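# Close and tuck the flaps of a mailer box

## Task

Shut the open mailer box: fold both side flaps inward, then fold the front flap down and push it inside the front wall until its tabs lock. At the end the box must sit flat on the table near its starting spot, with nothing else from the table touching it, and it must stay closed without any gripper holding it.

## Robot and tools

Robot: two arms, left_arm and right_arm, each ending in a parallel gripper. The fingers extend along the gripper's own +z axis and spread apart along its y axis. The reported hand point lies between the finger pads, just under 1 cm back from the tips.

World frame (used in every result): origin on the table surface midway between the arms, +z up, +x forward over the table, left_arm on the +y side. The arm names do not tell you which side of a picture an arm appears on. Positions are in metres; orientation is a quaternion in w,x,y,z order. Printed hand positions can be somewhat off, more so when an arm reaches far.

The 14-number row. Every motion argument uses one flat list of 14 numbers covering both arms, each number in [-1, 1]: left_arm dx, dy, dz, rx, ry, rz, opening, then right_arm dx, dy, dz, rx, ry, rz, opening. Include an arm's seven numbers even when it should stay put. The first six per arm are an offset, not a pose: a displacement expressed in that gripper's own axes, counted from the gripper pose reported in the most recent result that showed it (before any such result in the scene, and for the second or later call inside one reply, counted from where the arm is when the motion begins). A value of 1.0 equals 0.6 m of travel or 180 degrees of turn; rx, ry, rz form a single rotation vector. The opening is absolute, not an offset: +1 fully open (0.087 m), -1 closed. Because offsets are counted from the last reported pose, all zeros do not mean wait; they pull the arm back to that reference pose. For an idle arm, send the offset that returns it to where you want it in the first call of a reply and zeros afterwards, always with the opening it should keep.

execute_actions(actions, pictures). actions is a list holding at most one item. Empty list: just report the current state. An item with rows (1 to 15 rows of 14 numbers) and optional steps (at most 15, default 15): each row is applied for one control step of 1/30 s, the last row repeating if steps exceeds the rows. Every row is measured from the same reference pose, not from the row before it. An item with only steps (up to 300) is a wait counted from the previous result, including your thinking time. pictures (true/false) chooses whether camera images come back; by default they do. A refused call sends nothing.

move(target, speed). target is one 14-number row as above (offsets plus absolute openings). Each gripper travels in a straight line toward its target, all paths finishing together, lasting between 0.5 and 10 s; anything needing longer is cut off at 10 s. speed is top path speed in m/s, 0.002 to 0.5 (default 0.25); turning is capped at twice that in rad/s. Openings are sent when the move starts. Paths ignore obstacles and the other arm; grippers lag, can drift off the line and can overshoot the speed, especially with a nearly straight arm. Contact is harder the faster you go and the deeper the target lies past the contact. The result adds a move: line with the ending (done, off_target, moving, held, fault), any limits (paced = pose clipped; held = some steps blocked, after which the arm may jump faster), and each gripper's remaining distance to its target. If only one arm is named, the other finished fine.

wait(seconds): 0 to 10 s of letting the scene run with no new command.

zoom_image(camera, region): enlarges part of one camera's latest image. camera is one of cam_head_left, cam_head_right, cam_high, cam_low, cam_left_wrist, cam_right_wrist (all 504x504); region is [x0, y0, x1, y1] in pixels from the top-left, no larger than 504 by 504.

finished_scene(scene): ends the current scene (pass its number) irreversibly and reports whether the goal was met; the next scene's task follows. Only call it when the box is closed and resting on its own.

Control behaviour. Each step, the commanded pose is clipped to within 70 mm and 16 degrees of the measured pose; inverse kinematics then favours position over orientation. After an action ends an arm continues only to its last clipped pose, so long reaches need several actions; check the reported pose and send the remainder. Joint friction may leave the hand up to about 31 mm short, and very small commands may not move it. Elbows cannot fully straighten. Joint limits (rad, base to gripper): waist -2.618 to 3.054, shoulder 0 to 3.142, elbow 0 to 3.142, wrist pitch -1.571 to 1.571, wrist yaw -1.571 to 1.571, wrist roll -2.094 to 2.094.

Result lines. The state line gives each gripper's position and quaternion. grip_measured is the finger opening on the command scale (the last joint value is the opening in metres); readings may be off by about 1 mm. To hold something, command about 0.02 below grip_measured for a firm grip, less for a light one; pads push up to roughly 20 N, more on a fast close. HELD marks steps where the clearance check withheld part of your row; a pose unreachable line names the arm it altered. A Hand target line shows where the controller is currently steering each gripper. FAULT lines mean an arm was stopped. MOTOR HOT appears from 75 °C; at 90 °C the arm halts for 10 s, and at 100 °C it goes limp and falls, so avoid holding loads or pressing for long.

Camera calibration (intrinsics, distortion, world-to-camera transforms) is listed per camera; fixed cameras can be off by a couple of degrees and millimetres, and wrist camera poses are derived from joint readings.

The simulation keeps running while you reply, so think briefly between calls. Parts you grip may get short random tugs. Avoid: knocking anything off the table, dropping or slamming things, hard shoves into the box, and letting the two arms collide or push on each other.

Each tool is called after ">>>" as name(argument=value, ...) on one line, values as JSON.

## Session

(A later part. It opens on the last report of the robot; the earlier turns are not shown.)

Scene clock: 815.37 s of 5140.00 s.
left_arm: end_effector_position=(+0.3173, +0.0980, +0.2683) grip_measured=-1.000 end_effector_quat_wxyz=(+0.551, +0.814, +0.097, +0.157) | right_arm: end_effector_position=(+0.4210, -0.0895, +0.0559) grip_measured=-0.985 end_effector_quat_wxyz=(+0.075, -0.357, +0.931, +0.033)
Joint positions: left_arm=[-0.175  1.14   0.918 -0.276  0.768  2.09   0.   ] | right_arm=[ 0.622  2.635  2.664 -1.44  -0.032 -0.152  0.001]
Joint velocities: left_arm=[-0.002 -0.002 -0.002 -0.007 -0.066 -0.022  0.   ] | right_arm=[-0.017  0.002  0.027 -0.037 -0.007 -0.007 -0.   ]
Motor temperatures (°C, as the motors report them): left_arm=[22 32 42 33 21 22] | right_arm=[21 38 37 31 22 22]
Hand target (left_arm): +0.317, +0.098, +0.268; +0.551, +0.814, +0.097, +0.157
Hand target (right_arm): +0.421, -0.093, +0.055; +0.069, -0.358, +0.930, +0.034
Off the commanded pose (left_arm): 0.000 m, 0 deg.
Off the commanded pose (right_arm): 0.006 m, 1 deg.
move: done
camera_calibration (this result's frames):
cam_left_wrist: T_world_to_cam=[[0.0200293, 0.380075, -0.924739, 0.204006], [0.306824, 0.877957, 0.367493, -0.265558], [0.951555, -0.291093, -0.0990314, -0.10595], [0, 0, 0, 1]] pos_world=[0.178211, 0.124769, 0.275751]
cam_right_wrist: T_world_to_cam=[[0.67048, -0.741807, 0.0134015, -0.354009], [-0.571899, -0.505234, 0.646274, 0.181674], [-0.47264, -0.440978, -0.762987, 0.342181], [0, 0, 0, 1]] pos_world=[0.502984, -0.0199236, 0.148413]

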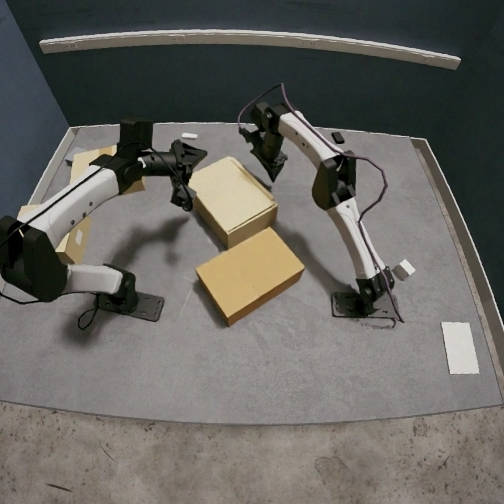

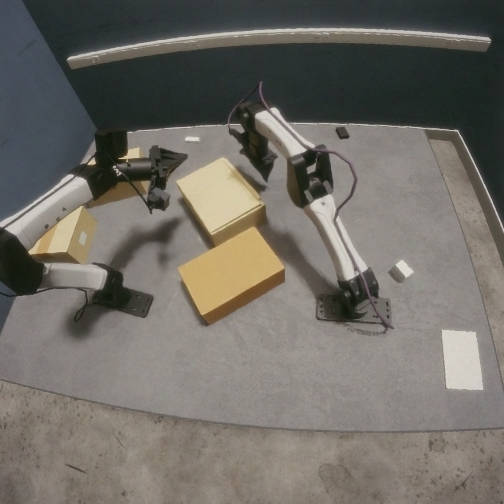

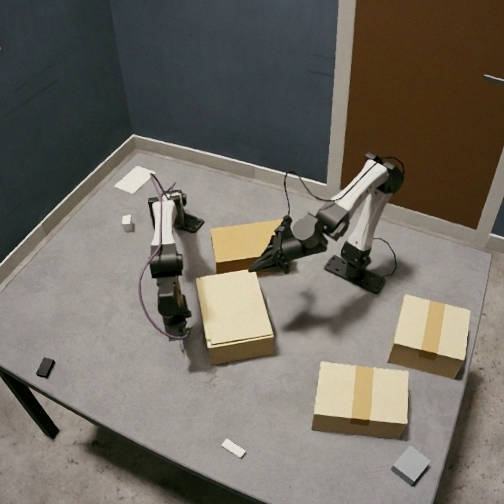

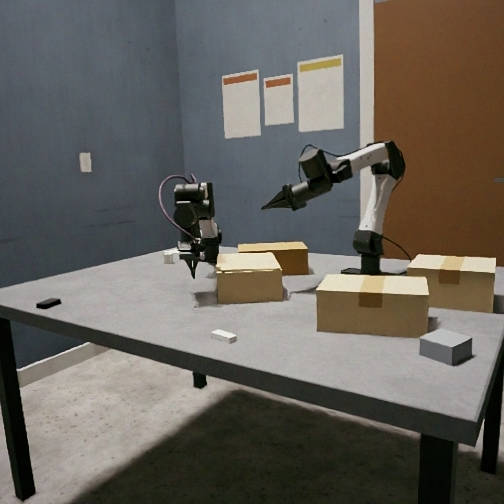

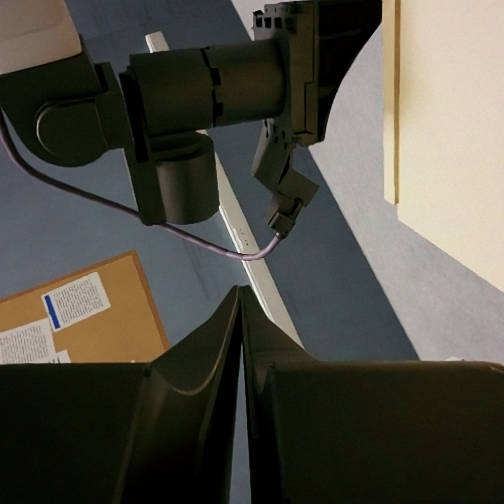

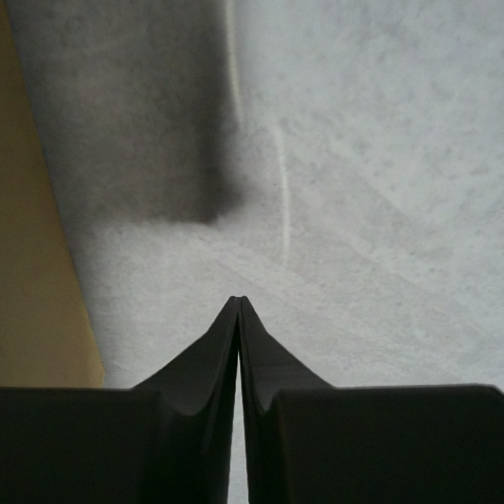

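>>> move(target=[-0.158,-0.023,-0.13,0,0,0,-1, 0.35,-0.12,-0.23,0,0,0,-1], speed=0.2)

>>> move(target=[-0.047,-0.293,0.108,0,0,0,-1, 0,0,0,0,0,0,-1], speed=0.12)

Scene clock: 822.30 s of 5140.00 s.
left_arm: end_effector_position=(+0.2031, +0.1369, +0.2866) grip_measured=-1.000 end_effector_quat_wxyz=(+0.560, +0.806, +0.087, +0.172) | right_arm: end_effector_position=(+0.3034, -0.2925, +0.1559) grip_measured=-0.985 end_effector_quat_wxyz=(+0.088, -0.352, +0.931, +0.030)
Joint positions: left_arm=[-0.188  0.623  0.785 -0.609  0.759  2.08   0.   ] | right_arm=[ 0.28   1.676  1.567 -1.295 -0.081 -0.481  0.001]
Joint velocities: left_arm=[-0.012 -0.002  0.007  0.051 -0.051  0.051  0.   ] | right_arm=[ 0.002 -0.007  0.002 -0.051  0.022 -0.051 -0.   ]
Motor temperatures (°C, as the motors report them): left_arm=[22 32 42 33 21 22] | right_arm=[21 40 37 30 22 22]
Hand target (left_arm): +0.199, +0.138, +0.271; +0.551, +0.814, +0.097, +0.157
Hand target (right_arm): +0.294, -0.295, +0.154; +0.076, -0.356, +0.931, +0.034
Off the commanded pose (left_arm): 0.019 m, 3 deg.
Off the commanded pose (right_arm): 0.007 m, 2 deg.
After step 90, 2.07 s passed at rest.
move: off_target (left_arm)
camera_calibration (this result's frames):
cam_left_wrist: T_world_to_cam=[[0.0582779, 0.364144, -0.929517, 0.204165], [0.293711, 0.883636, 0.364585, -0.268587], [0.954116, -0.294257, -0.0554568, 0.00327325], [0, 0, 0, 1]] pos_world=[0.0638656, 0.16395, 0.28788]
cam_right_wrist: T_world_to_cam=[[0.662492, -0.74857, 0.027339, -0.428735], [-0.593354, -0.502149, 0.629108, -0.0426599], [-0.457203, -0.433001, -0.776837, 0.273209], [0, 0, 0, 1]] pos_world=[0.383633, -0.22406, 0.250798]

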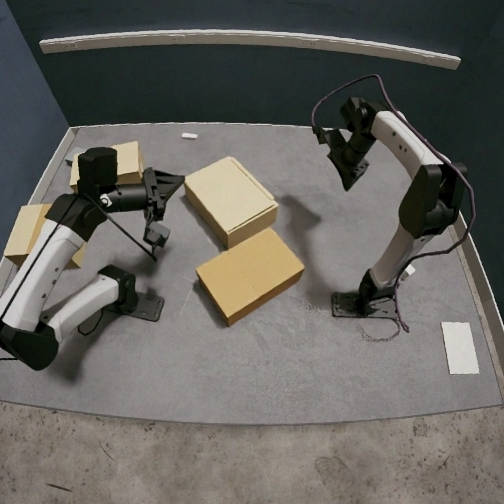

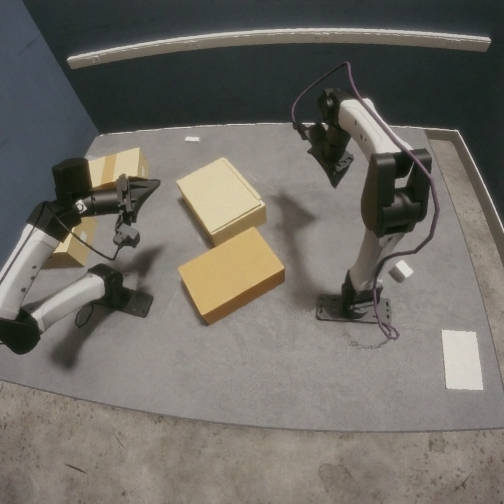

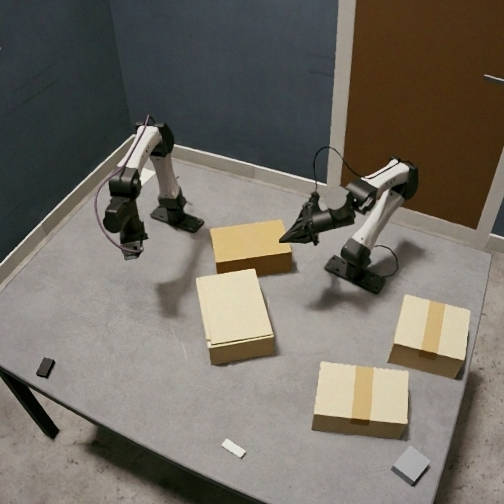

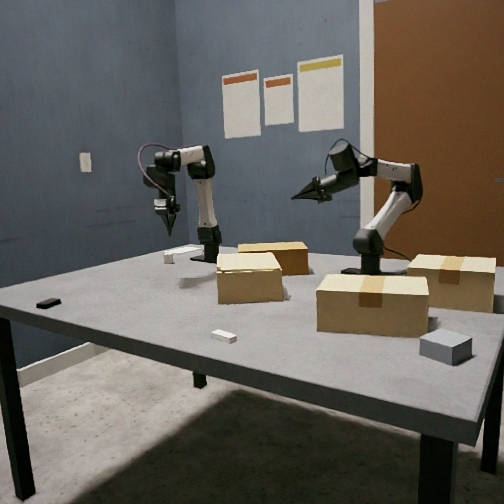

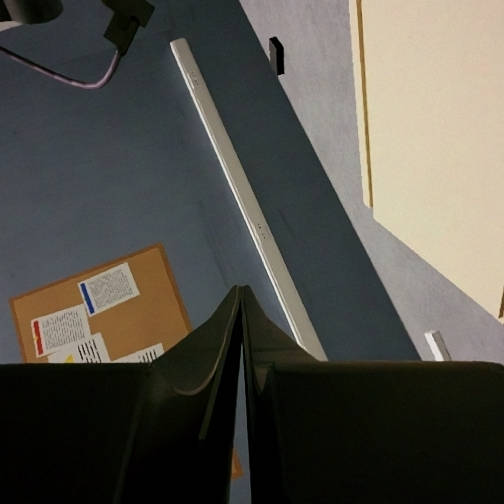

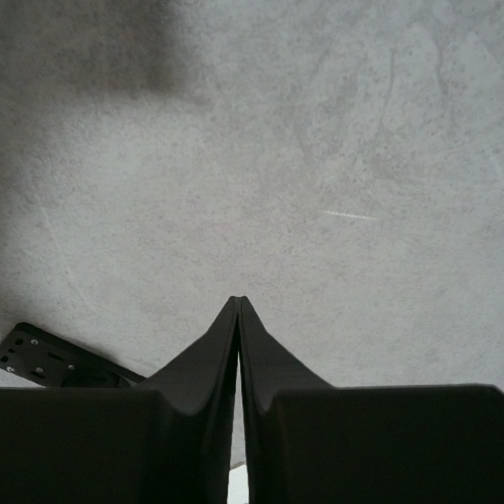

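Scene clock: 824.67 s of 5140.00 s.
left_arm: end_effector_position=(+0.2126, +0.1337, +0.1100) grip_measured=-1.000 end_effector_quat_wxyz=(+0.565, +0.800, +0.080, +0.184) | right_arm: end_effector_position=(+0.3034, -0.2925, +0.1559) grip_measured=-0.985 end_effector_quat_wxyz=(+0.088, -0.352, +0.931, +0.030)
Joint positions: left_arm=[-0.188  0.646  0.043  0.186  0.756  2.079  0.   ] | right_arm=[ 0.28   1.676  1.567 -1.295 -0.081 -0.481  0.001]
Joint velocities: left_arm=[ 0.002 -0.017 -0.022  0.037  0.022  0.037  0.   ] | right_arm=[-0.007 -0.002 -0.027 -0.007 -0.007 -0.022  0.001]
Motor temperatures (°C, as the motors report them): left_arm=[22 31 41 34 21 22] | right_arm=[21 40 37 30 22 22]
Hand target (left_arm): +0.208, +0.134, +0.097; +0.560, +0.806, +0.086, +0.172
Hand target (right_arm): +0.303, -0.292, +0.156; +0.088, -0.352, +0.931, +0.030
Off the commanded pose (left_arm): 0.013 m, 2 deg.
Off the commanded pose (right_arm): 0.000 m, 0 deg.
move: off_target (left_arm)
camera_calibration (this result's frames):
cam_left_wrist: T_world_to_cam=[[0.0844164, 0.354731, -0.93115, 0.0364904], [0.281106, 0.888049, 0.363796, -0.202038], [0.955957, -0.292463, -0.0247513, -0.0204731], [0, 0, 0, 1]] pos_world=[0.0732851, 0.160488, 0.106972]
cam_right_wrist: T_world_to_cam=[[0.662492, -0.74857, 0.027339, -0.428735], [-0.593354, -0.502149, 0.629108, -0.0426599], [-0.457203, -0.433001, -0.776837, 0.273209], [0, 0, 0, 1]] pos_world=[0.383633, -0.22406, 0.250798]

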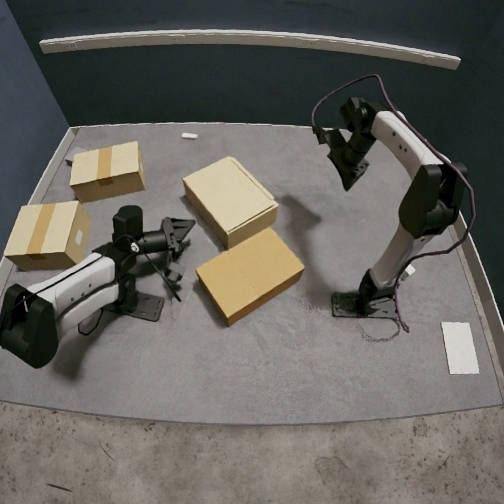

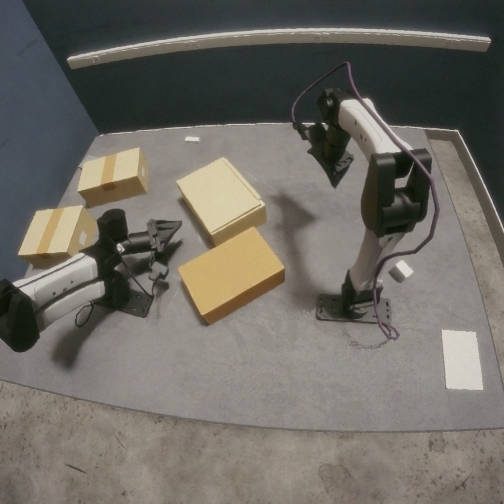

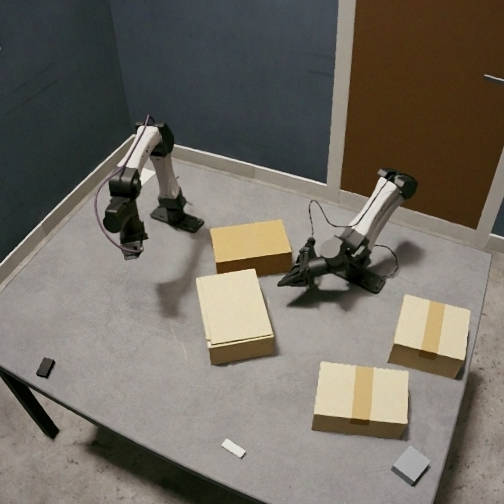

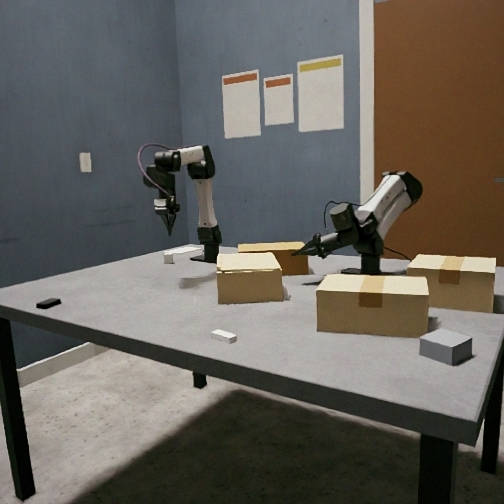

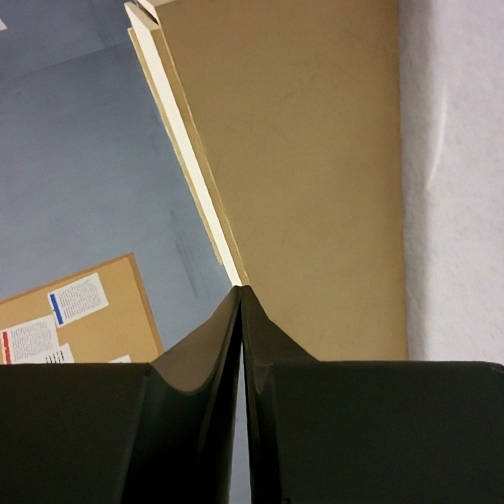

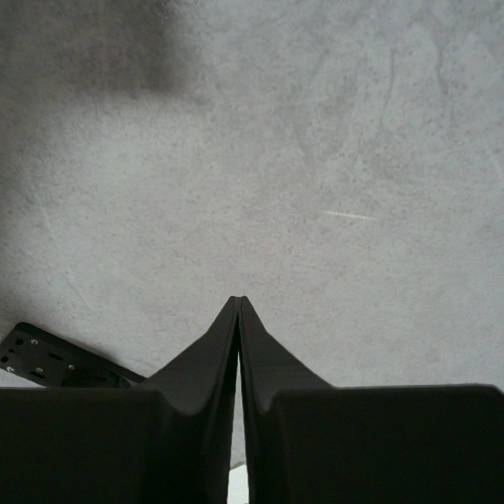

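>>> move(target=[0,-0.04,0,0,0,-0.5,-1, 0,0,0,0,0,0,-1], speed=0.3)

>>> move(target=[-0.07,0,0.36,0,0,0,-1, 0,0,0,0,0,0,-1], speed=0.06)

Scene clock: 830.27 s of 5140.00 s.
left_arm: end_effector_position=(+0.2116, +0.1424, +0.0832) grip_measured=-1.000 end_effector_quat_wxyz=(+0.527, +0.514, +0.621, -0.268) | right_arm: end_effector_position=(+0.3034, -0.2925, +0.1559) grip_measured=-0.985 end_effector_quat_wxyz=(+0.088, -0.352, +0.931, +0.030)
Joint positions: left_arm=[-0.053  0.868  0.198  0.178  0.879  0.613  0.   ] | right_arm=[ 0.28   1.676  1.567 -1.295 -0.081 -0.481  0.001]
Joint velocities: left_arm=[-0.007  0.012 -0.022  0.037 -0.007 -0.095  0.   ] | right_arm=[-0.012  0.002 -0.012  0.007  0.007 -0.022 -0.   ]
Motor temperatures (°C, as the motors report them): left_arm=[22 31 41 34 21 22] | right_arm=[21 40 37 30 22 22]
Hand target (left_arm): +0.215, +0.143, +0.086; +0.529, +0.510, +0.623, -0.268
Hand target (right_arm): +0.303, -0.292, +0.156; +0.088, -0.352, +0.931, +0.030
Off the commanded pose (left_arm): 0.005 m, 1 deg.
Off the commanded pose (right_arm): 0.000 m, 0 deg.
move: done
camera_calibration (this result's frames):
cam_left_wrist: T_world_to_cam=[[-0.922277, -0.321015, -0.215302, 0.258206], [-0.233632, 0.906716, -0.351116, -0.0339808], [0.307932, -0.273524, -0.911242, 0.190465], [0, 0, 0, 1]] pos_world=[0.171548, 0.165796, 0.217221]
cam_right_wrist: T_world_to_cam=[[0.662492, -0.74857, 0.027339, -0.428735], [-0.593354, -0.502149, 0.629108, -0.0426599], [-0.457203, -0.433001, -0.776837, 0.273209], [0, 0, 0, 1]] pos_world=[0.383633, -0.22406, 0.250798]

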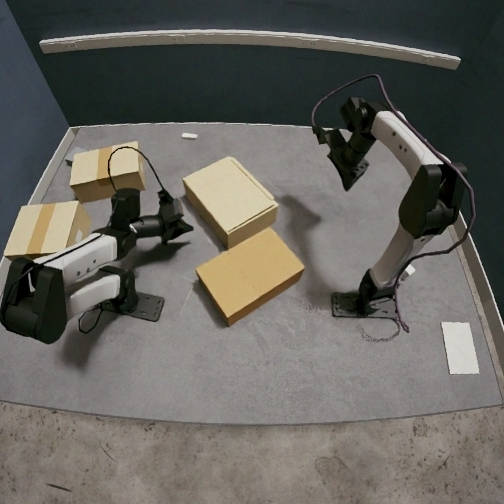

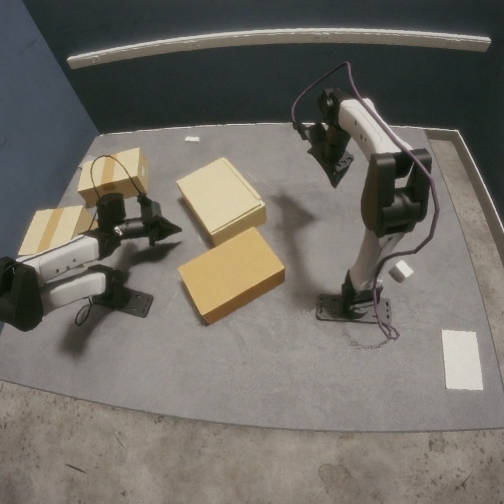

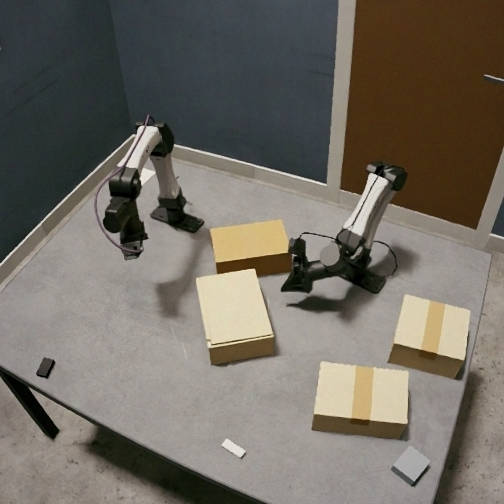

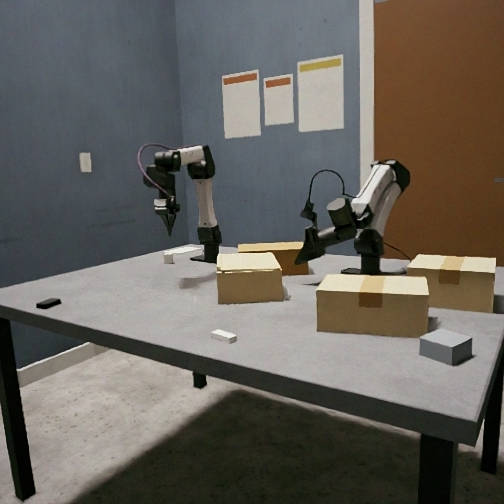

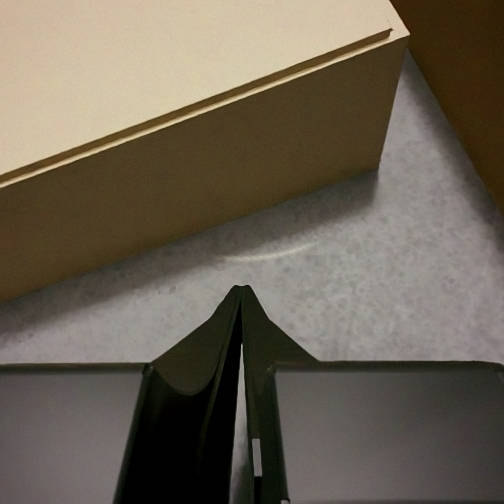

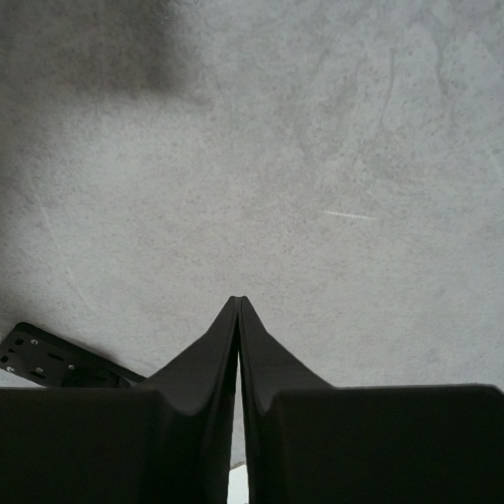

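Scene clock: 834.23 s of 5140.00 s.
left_arm: end_effector_position=(+0.2906, -0.0594, +0.0595) grip_measured=-1.000 end_effector_quat_wxyz=(+0.530, +0.511, +0.618, -0.275) | right_arm: end_effector_position=(+0.3034, -0.2925, +0.1559) grip_measured=-0.985 end_effector_quat_wxyz=(+0.088, -0.352, +0.931, +0.030)
Joint positions: left_arm=[-0.642  1.843  0.709  0.825  0.343  0.319  0.   ] | right_arm=[ 0.28   1.676  1.567 -1.295 -0.081 -0.481  0.001]
Joint velocities: left_arm=[-0.002  0.007  0.002  0.066 -0.051 -0.007  0.   ] | right_arm=[-0.002 -0.002 -0.012  0.11  -0.007 -0.007 -0.   ]
Motor temperatures (°C, as the motors report them): left_arm=[22 31 42 34 21 22] | right_arm=[21 40 37 30 22 22]
Hand target (left_arm): +0.291, -0.063, +0.056; +0.527, +0.510, +0.622, -0.274
Hand target (right_arm): +0.303, -0.292, +0.156; +0.088, -0.352, +0.931, +0.030
Off the commanded pose (left_arm): 0.003 m, 1 deg.
Off the commanded pose (right_arm): 0.000 m, 0 deg.
move: done
camera_calibration (this result's frames):
cam_left_wrist: T_world_to_cam=[[-0.924086, -0.320666, -0.20794, 0.261347], [-0.23024, 0.901357, -0.366803, 0.158746], [0.305049, -0.291081, -0.906762, 0.0888648], [0, 0, 0, 1]] pos_world=[0.250948, -0.033415, 0.193152]
cam_right_wrist: T_world_to_cam=[[0.662492, -0.74857, 0.027339, -0.428735], [-0.593354, -0.502149, 0.629108, -0.0426599], [-0.457203, -0.433001, -0.776837, 0.273209], [0, 0, 0, 1]] pos_world=[0.383633, -0.22406, 0.250798]

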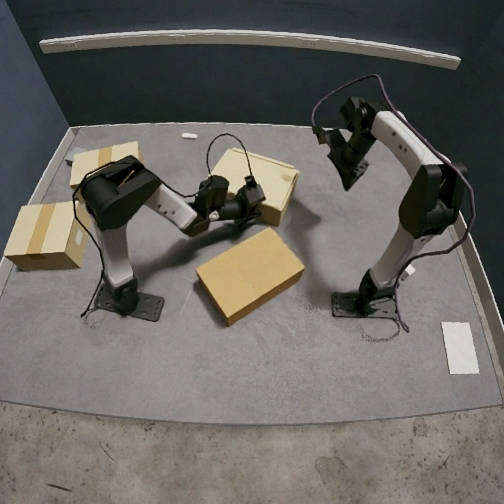

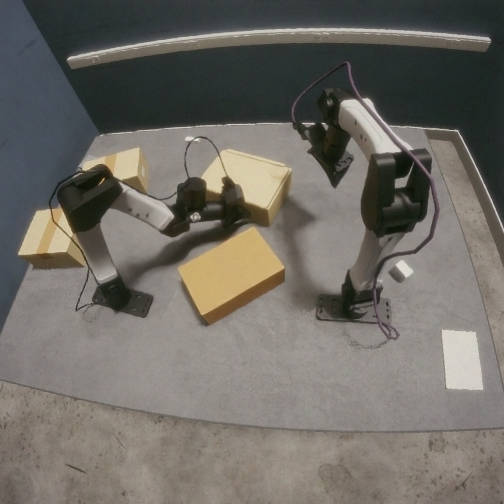

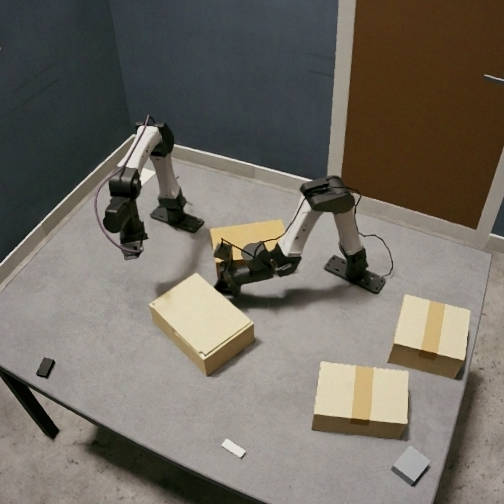

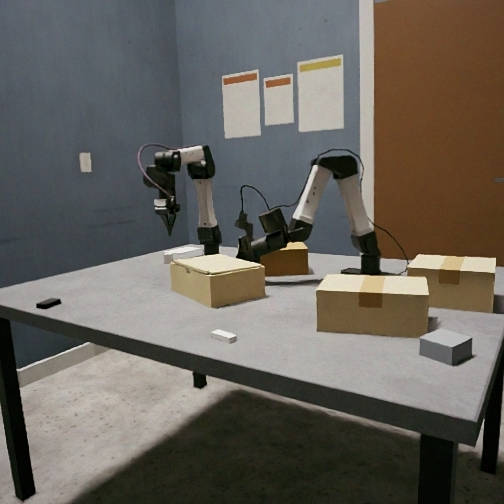

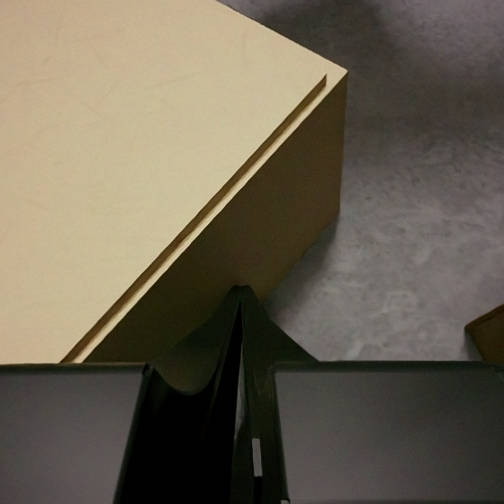

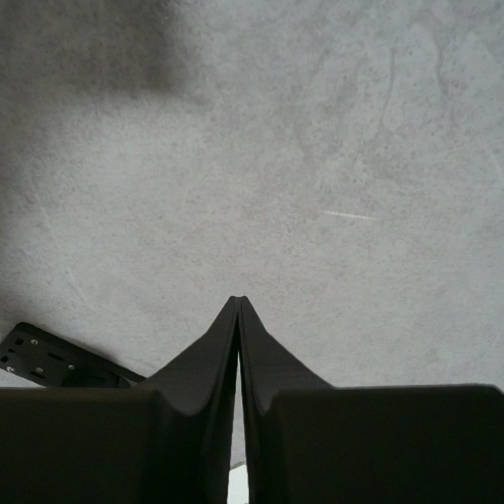

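>>> move(target=[-0.1,-0.05,-0.35,0,0,0,-1, -0.197,-0.13,0.207,0,0,0,-1], speed=0.15)

>>> move(target=[0,0,0,0,0,0,-1, -0.152,0.175,0.027,0,0,0,-1], speed=0.06)

Scene clock: 839.67 s of 5140.00 s.
left_arm: end_effector_position=(+0.1784, +0.0924, +0.1719) grip_measured=-1.000 end_effector_quat_wxyz=(+0.533, +0.511, +0.616, -0.275) | right_arm: end_effector_position=(+0.4594, -0.2582, +0.0563) grip_measured=-0.985 end_effector_quat_wxyz=(+0.088, -0.352, +0.932, +0.029)
Joint positions: left_arm=[-0.467  0.66   0.455 -0.123  0.51   0.381  0.   ] | right_arm=[ 0.274  2.348  2.139 -1.194 -0.081 -0.486  0.001]
Joint velocities: left_arm=[-0.007 -0.012  0.017  0.007  0.022  0.081  0.   ] | right_arm=[-0.002  0.002 -0.002 -0.051 -0.007  0.037  0.   ]
Motor temperatures (°C, as the motors report them): left_arm=[22 31 41 34 21 22] | right_arm=[21 40 37 30 22 22]
Hand target (left_arm): +0.177, +0.096, +0.174; +0.531, +0.512, +0.618, -0.273
Hand target (right_arm): +0.461, -0.262, +0.059; +0.088, -0.352, +0.931, +0.030
Off the commanded pose (left_arm): 0.004 m, 0 deg.
Off the commanded pose (right_arm): 0.001 m, 0 deg.
After step 90, 0.30 s passed at rest.
move: done
camera_calibration (this result's frames):
cam_left_wrist: T_world_to_cam=[[-0.923365, -0.32012, -0.211942, 0.230173], [-0.227132, 0.900561, -0.370676, 0.0374643], [0.309528, -0.294131, -0.904256, 0.268288], [0, 0, 0, 1]] pos_world=[0.138001, 0.118856, 0.305272]
cam_right_wrist: T_world_to_cam=[[0.661545, -0.749366, 0.028434, -0.50354], [-0.594569, -0.501028, 0.628855, 0.130688], [-0.456996, -0.432922, -0.777003, 0.281925], [0, 0, 0, 1]] pos_world=[0.539656, -0.189806, 0.151191]

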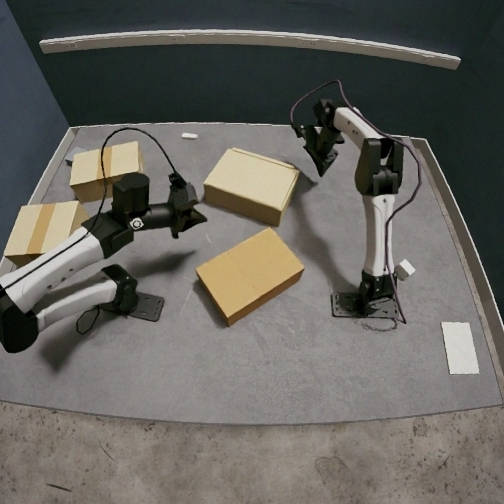

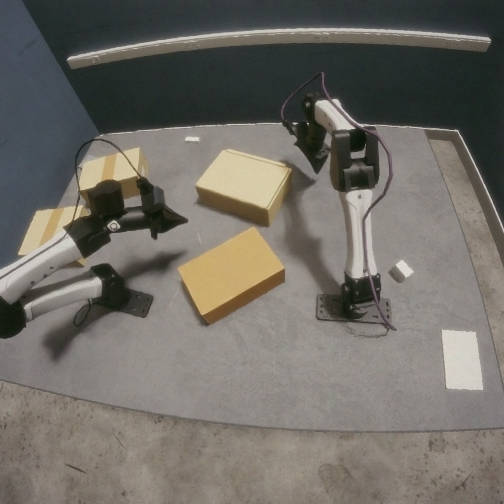

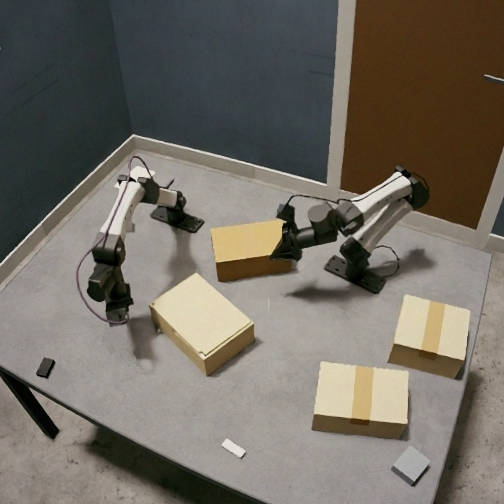

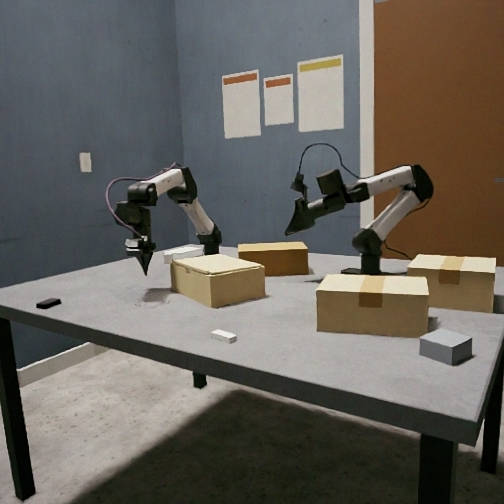

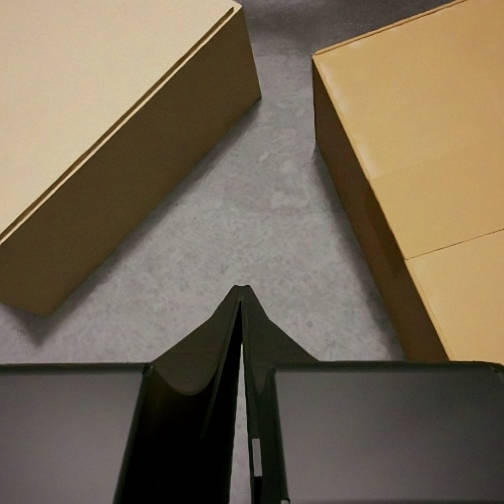

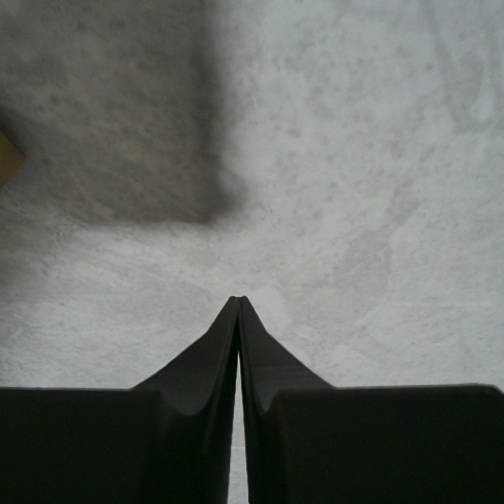

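Scene clock: 842.37 s of 5140.00 s.
left_arm: end_effector_position=(+0.1783, +0.0924, +0.1718) grip_measured=-1.000 end_effector_quat_wxyz=(+0.532, +0.511, +0.616, -0.275) | right_arm: end_effector_position=(+0.4649, -0.1200, +0.0577) grip_measured=-0.985 end_effector_quat_wxyz=(+0.114, -0.355, +0.927, +0.033)
Joint positions: left_arm=[-0.467  0.66   0.455 -0.124  0.51   0.381  0.   ] | right_arm=[ 0.532  2.715  2.828 -1.449 -0.037 -0.24   0.001]
Joint velocities: left_arm=[-0.002  0.017  0.012  0.081 -0.007  0.022  0.   ] | right_arm=[-0.007 -0.002 -0.012 -0.037  0.022  0.11   0.001]
Motor temperatures (°C, as the motors report them): left_arm=[22 31 42 34 21 22] | right_arm=[21 41 37 30 22 22]
Hand target (left_arm): +0.178, +0.092, +0.172; +0.532, +0.511, +0.616, -0.275
Hand target (right_arm): +0.462, -0.119, +0.056; +0.109, -0.352, +0.929, +0.031
Off the commanded pose (left_arm): 0.000 m, 0 deg.
Off the commanded pose (right_arm): 0.006 m, 3 deg.
elbow stopped short (right arm): the move would have taken joint 3 (elbow) straighter than the controller allows; a more bent joint 3 avoids this.
move: off_target (right_arm)
camera_calibration (this result's frames):
cam_left_wrist: T_world_to_cam=[[-0.92343, -0.320072, -0.211731, 0.230103], [-0.227246, 0.900645, -0.370403, 0.0373695], [0.30925, -0.293926, -0.904418, 0.268292], [0, 0, 0, 1]] pos_world=[0.138007, 0.118851, 0.30521]
cam_right_wrist: T_world_to_cam=[[0.665968, -0.744854, 0.0409764, -0.405912], [-0.618722, -0.52084, 0.58814, 0.213457], [-0.416736, -0.417035, -0.807721, 0.330382], [0, 0, 0, 1]] pos_world=[0.540077, -0.053387, 0.157946]

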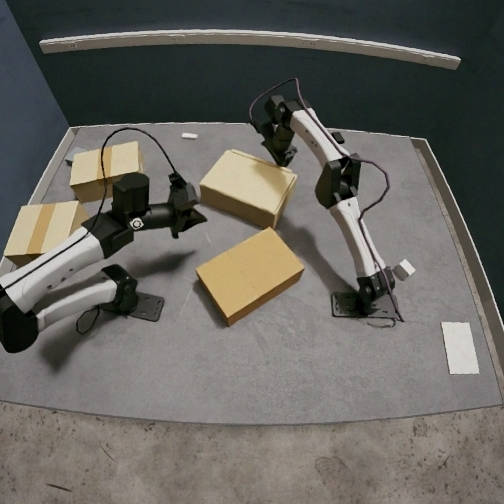

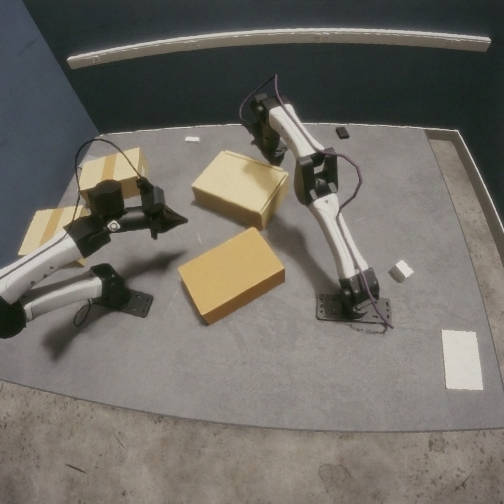

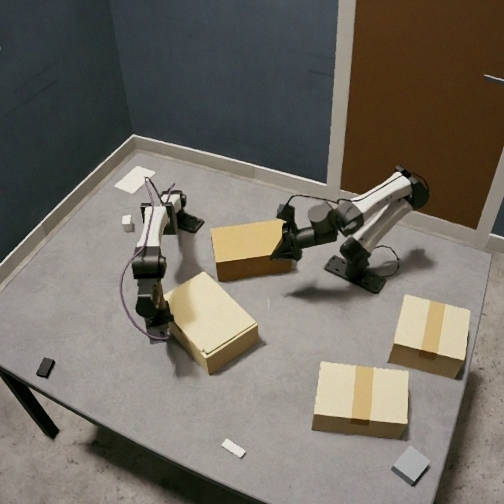

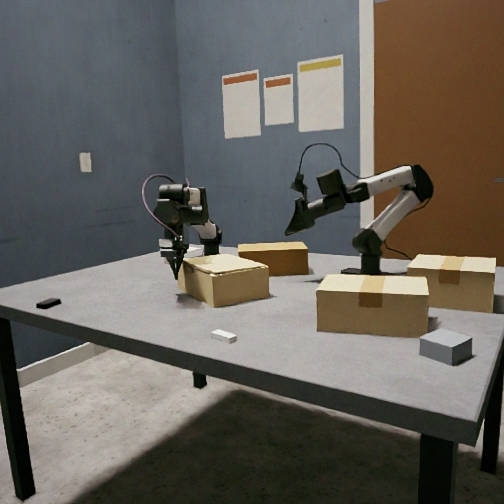

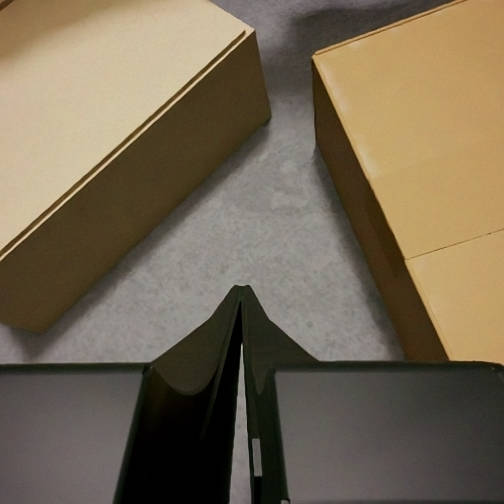

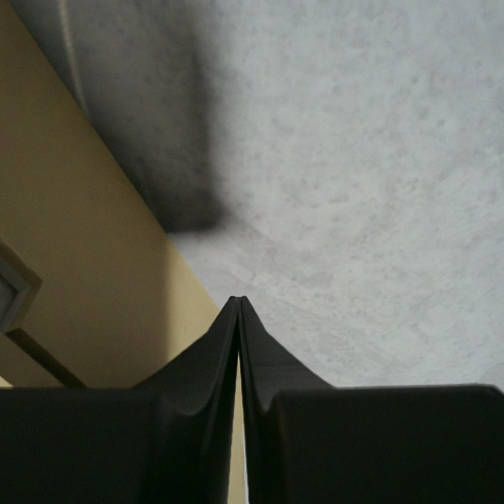

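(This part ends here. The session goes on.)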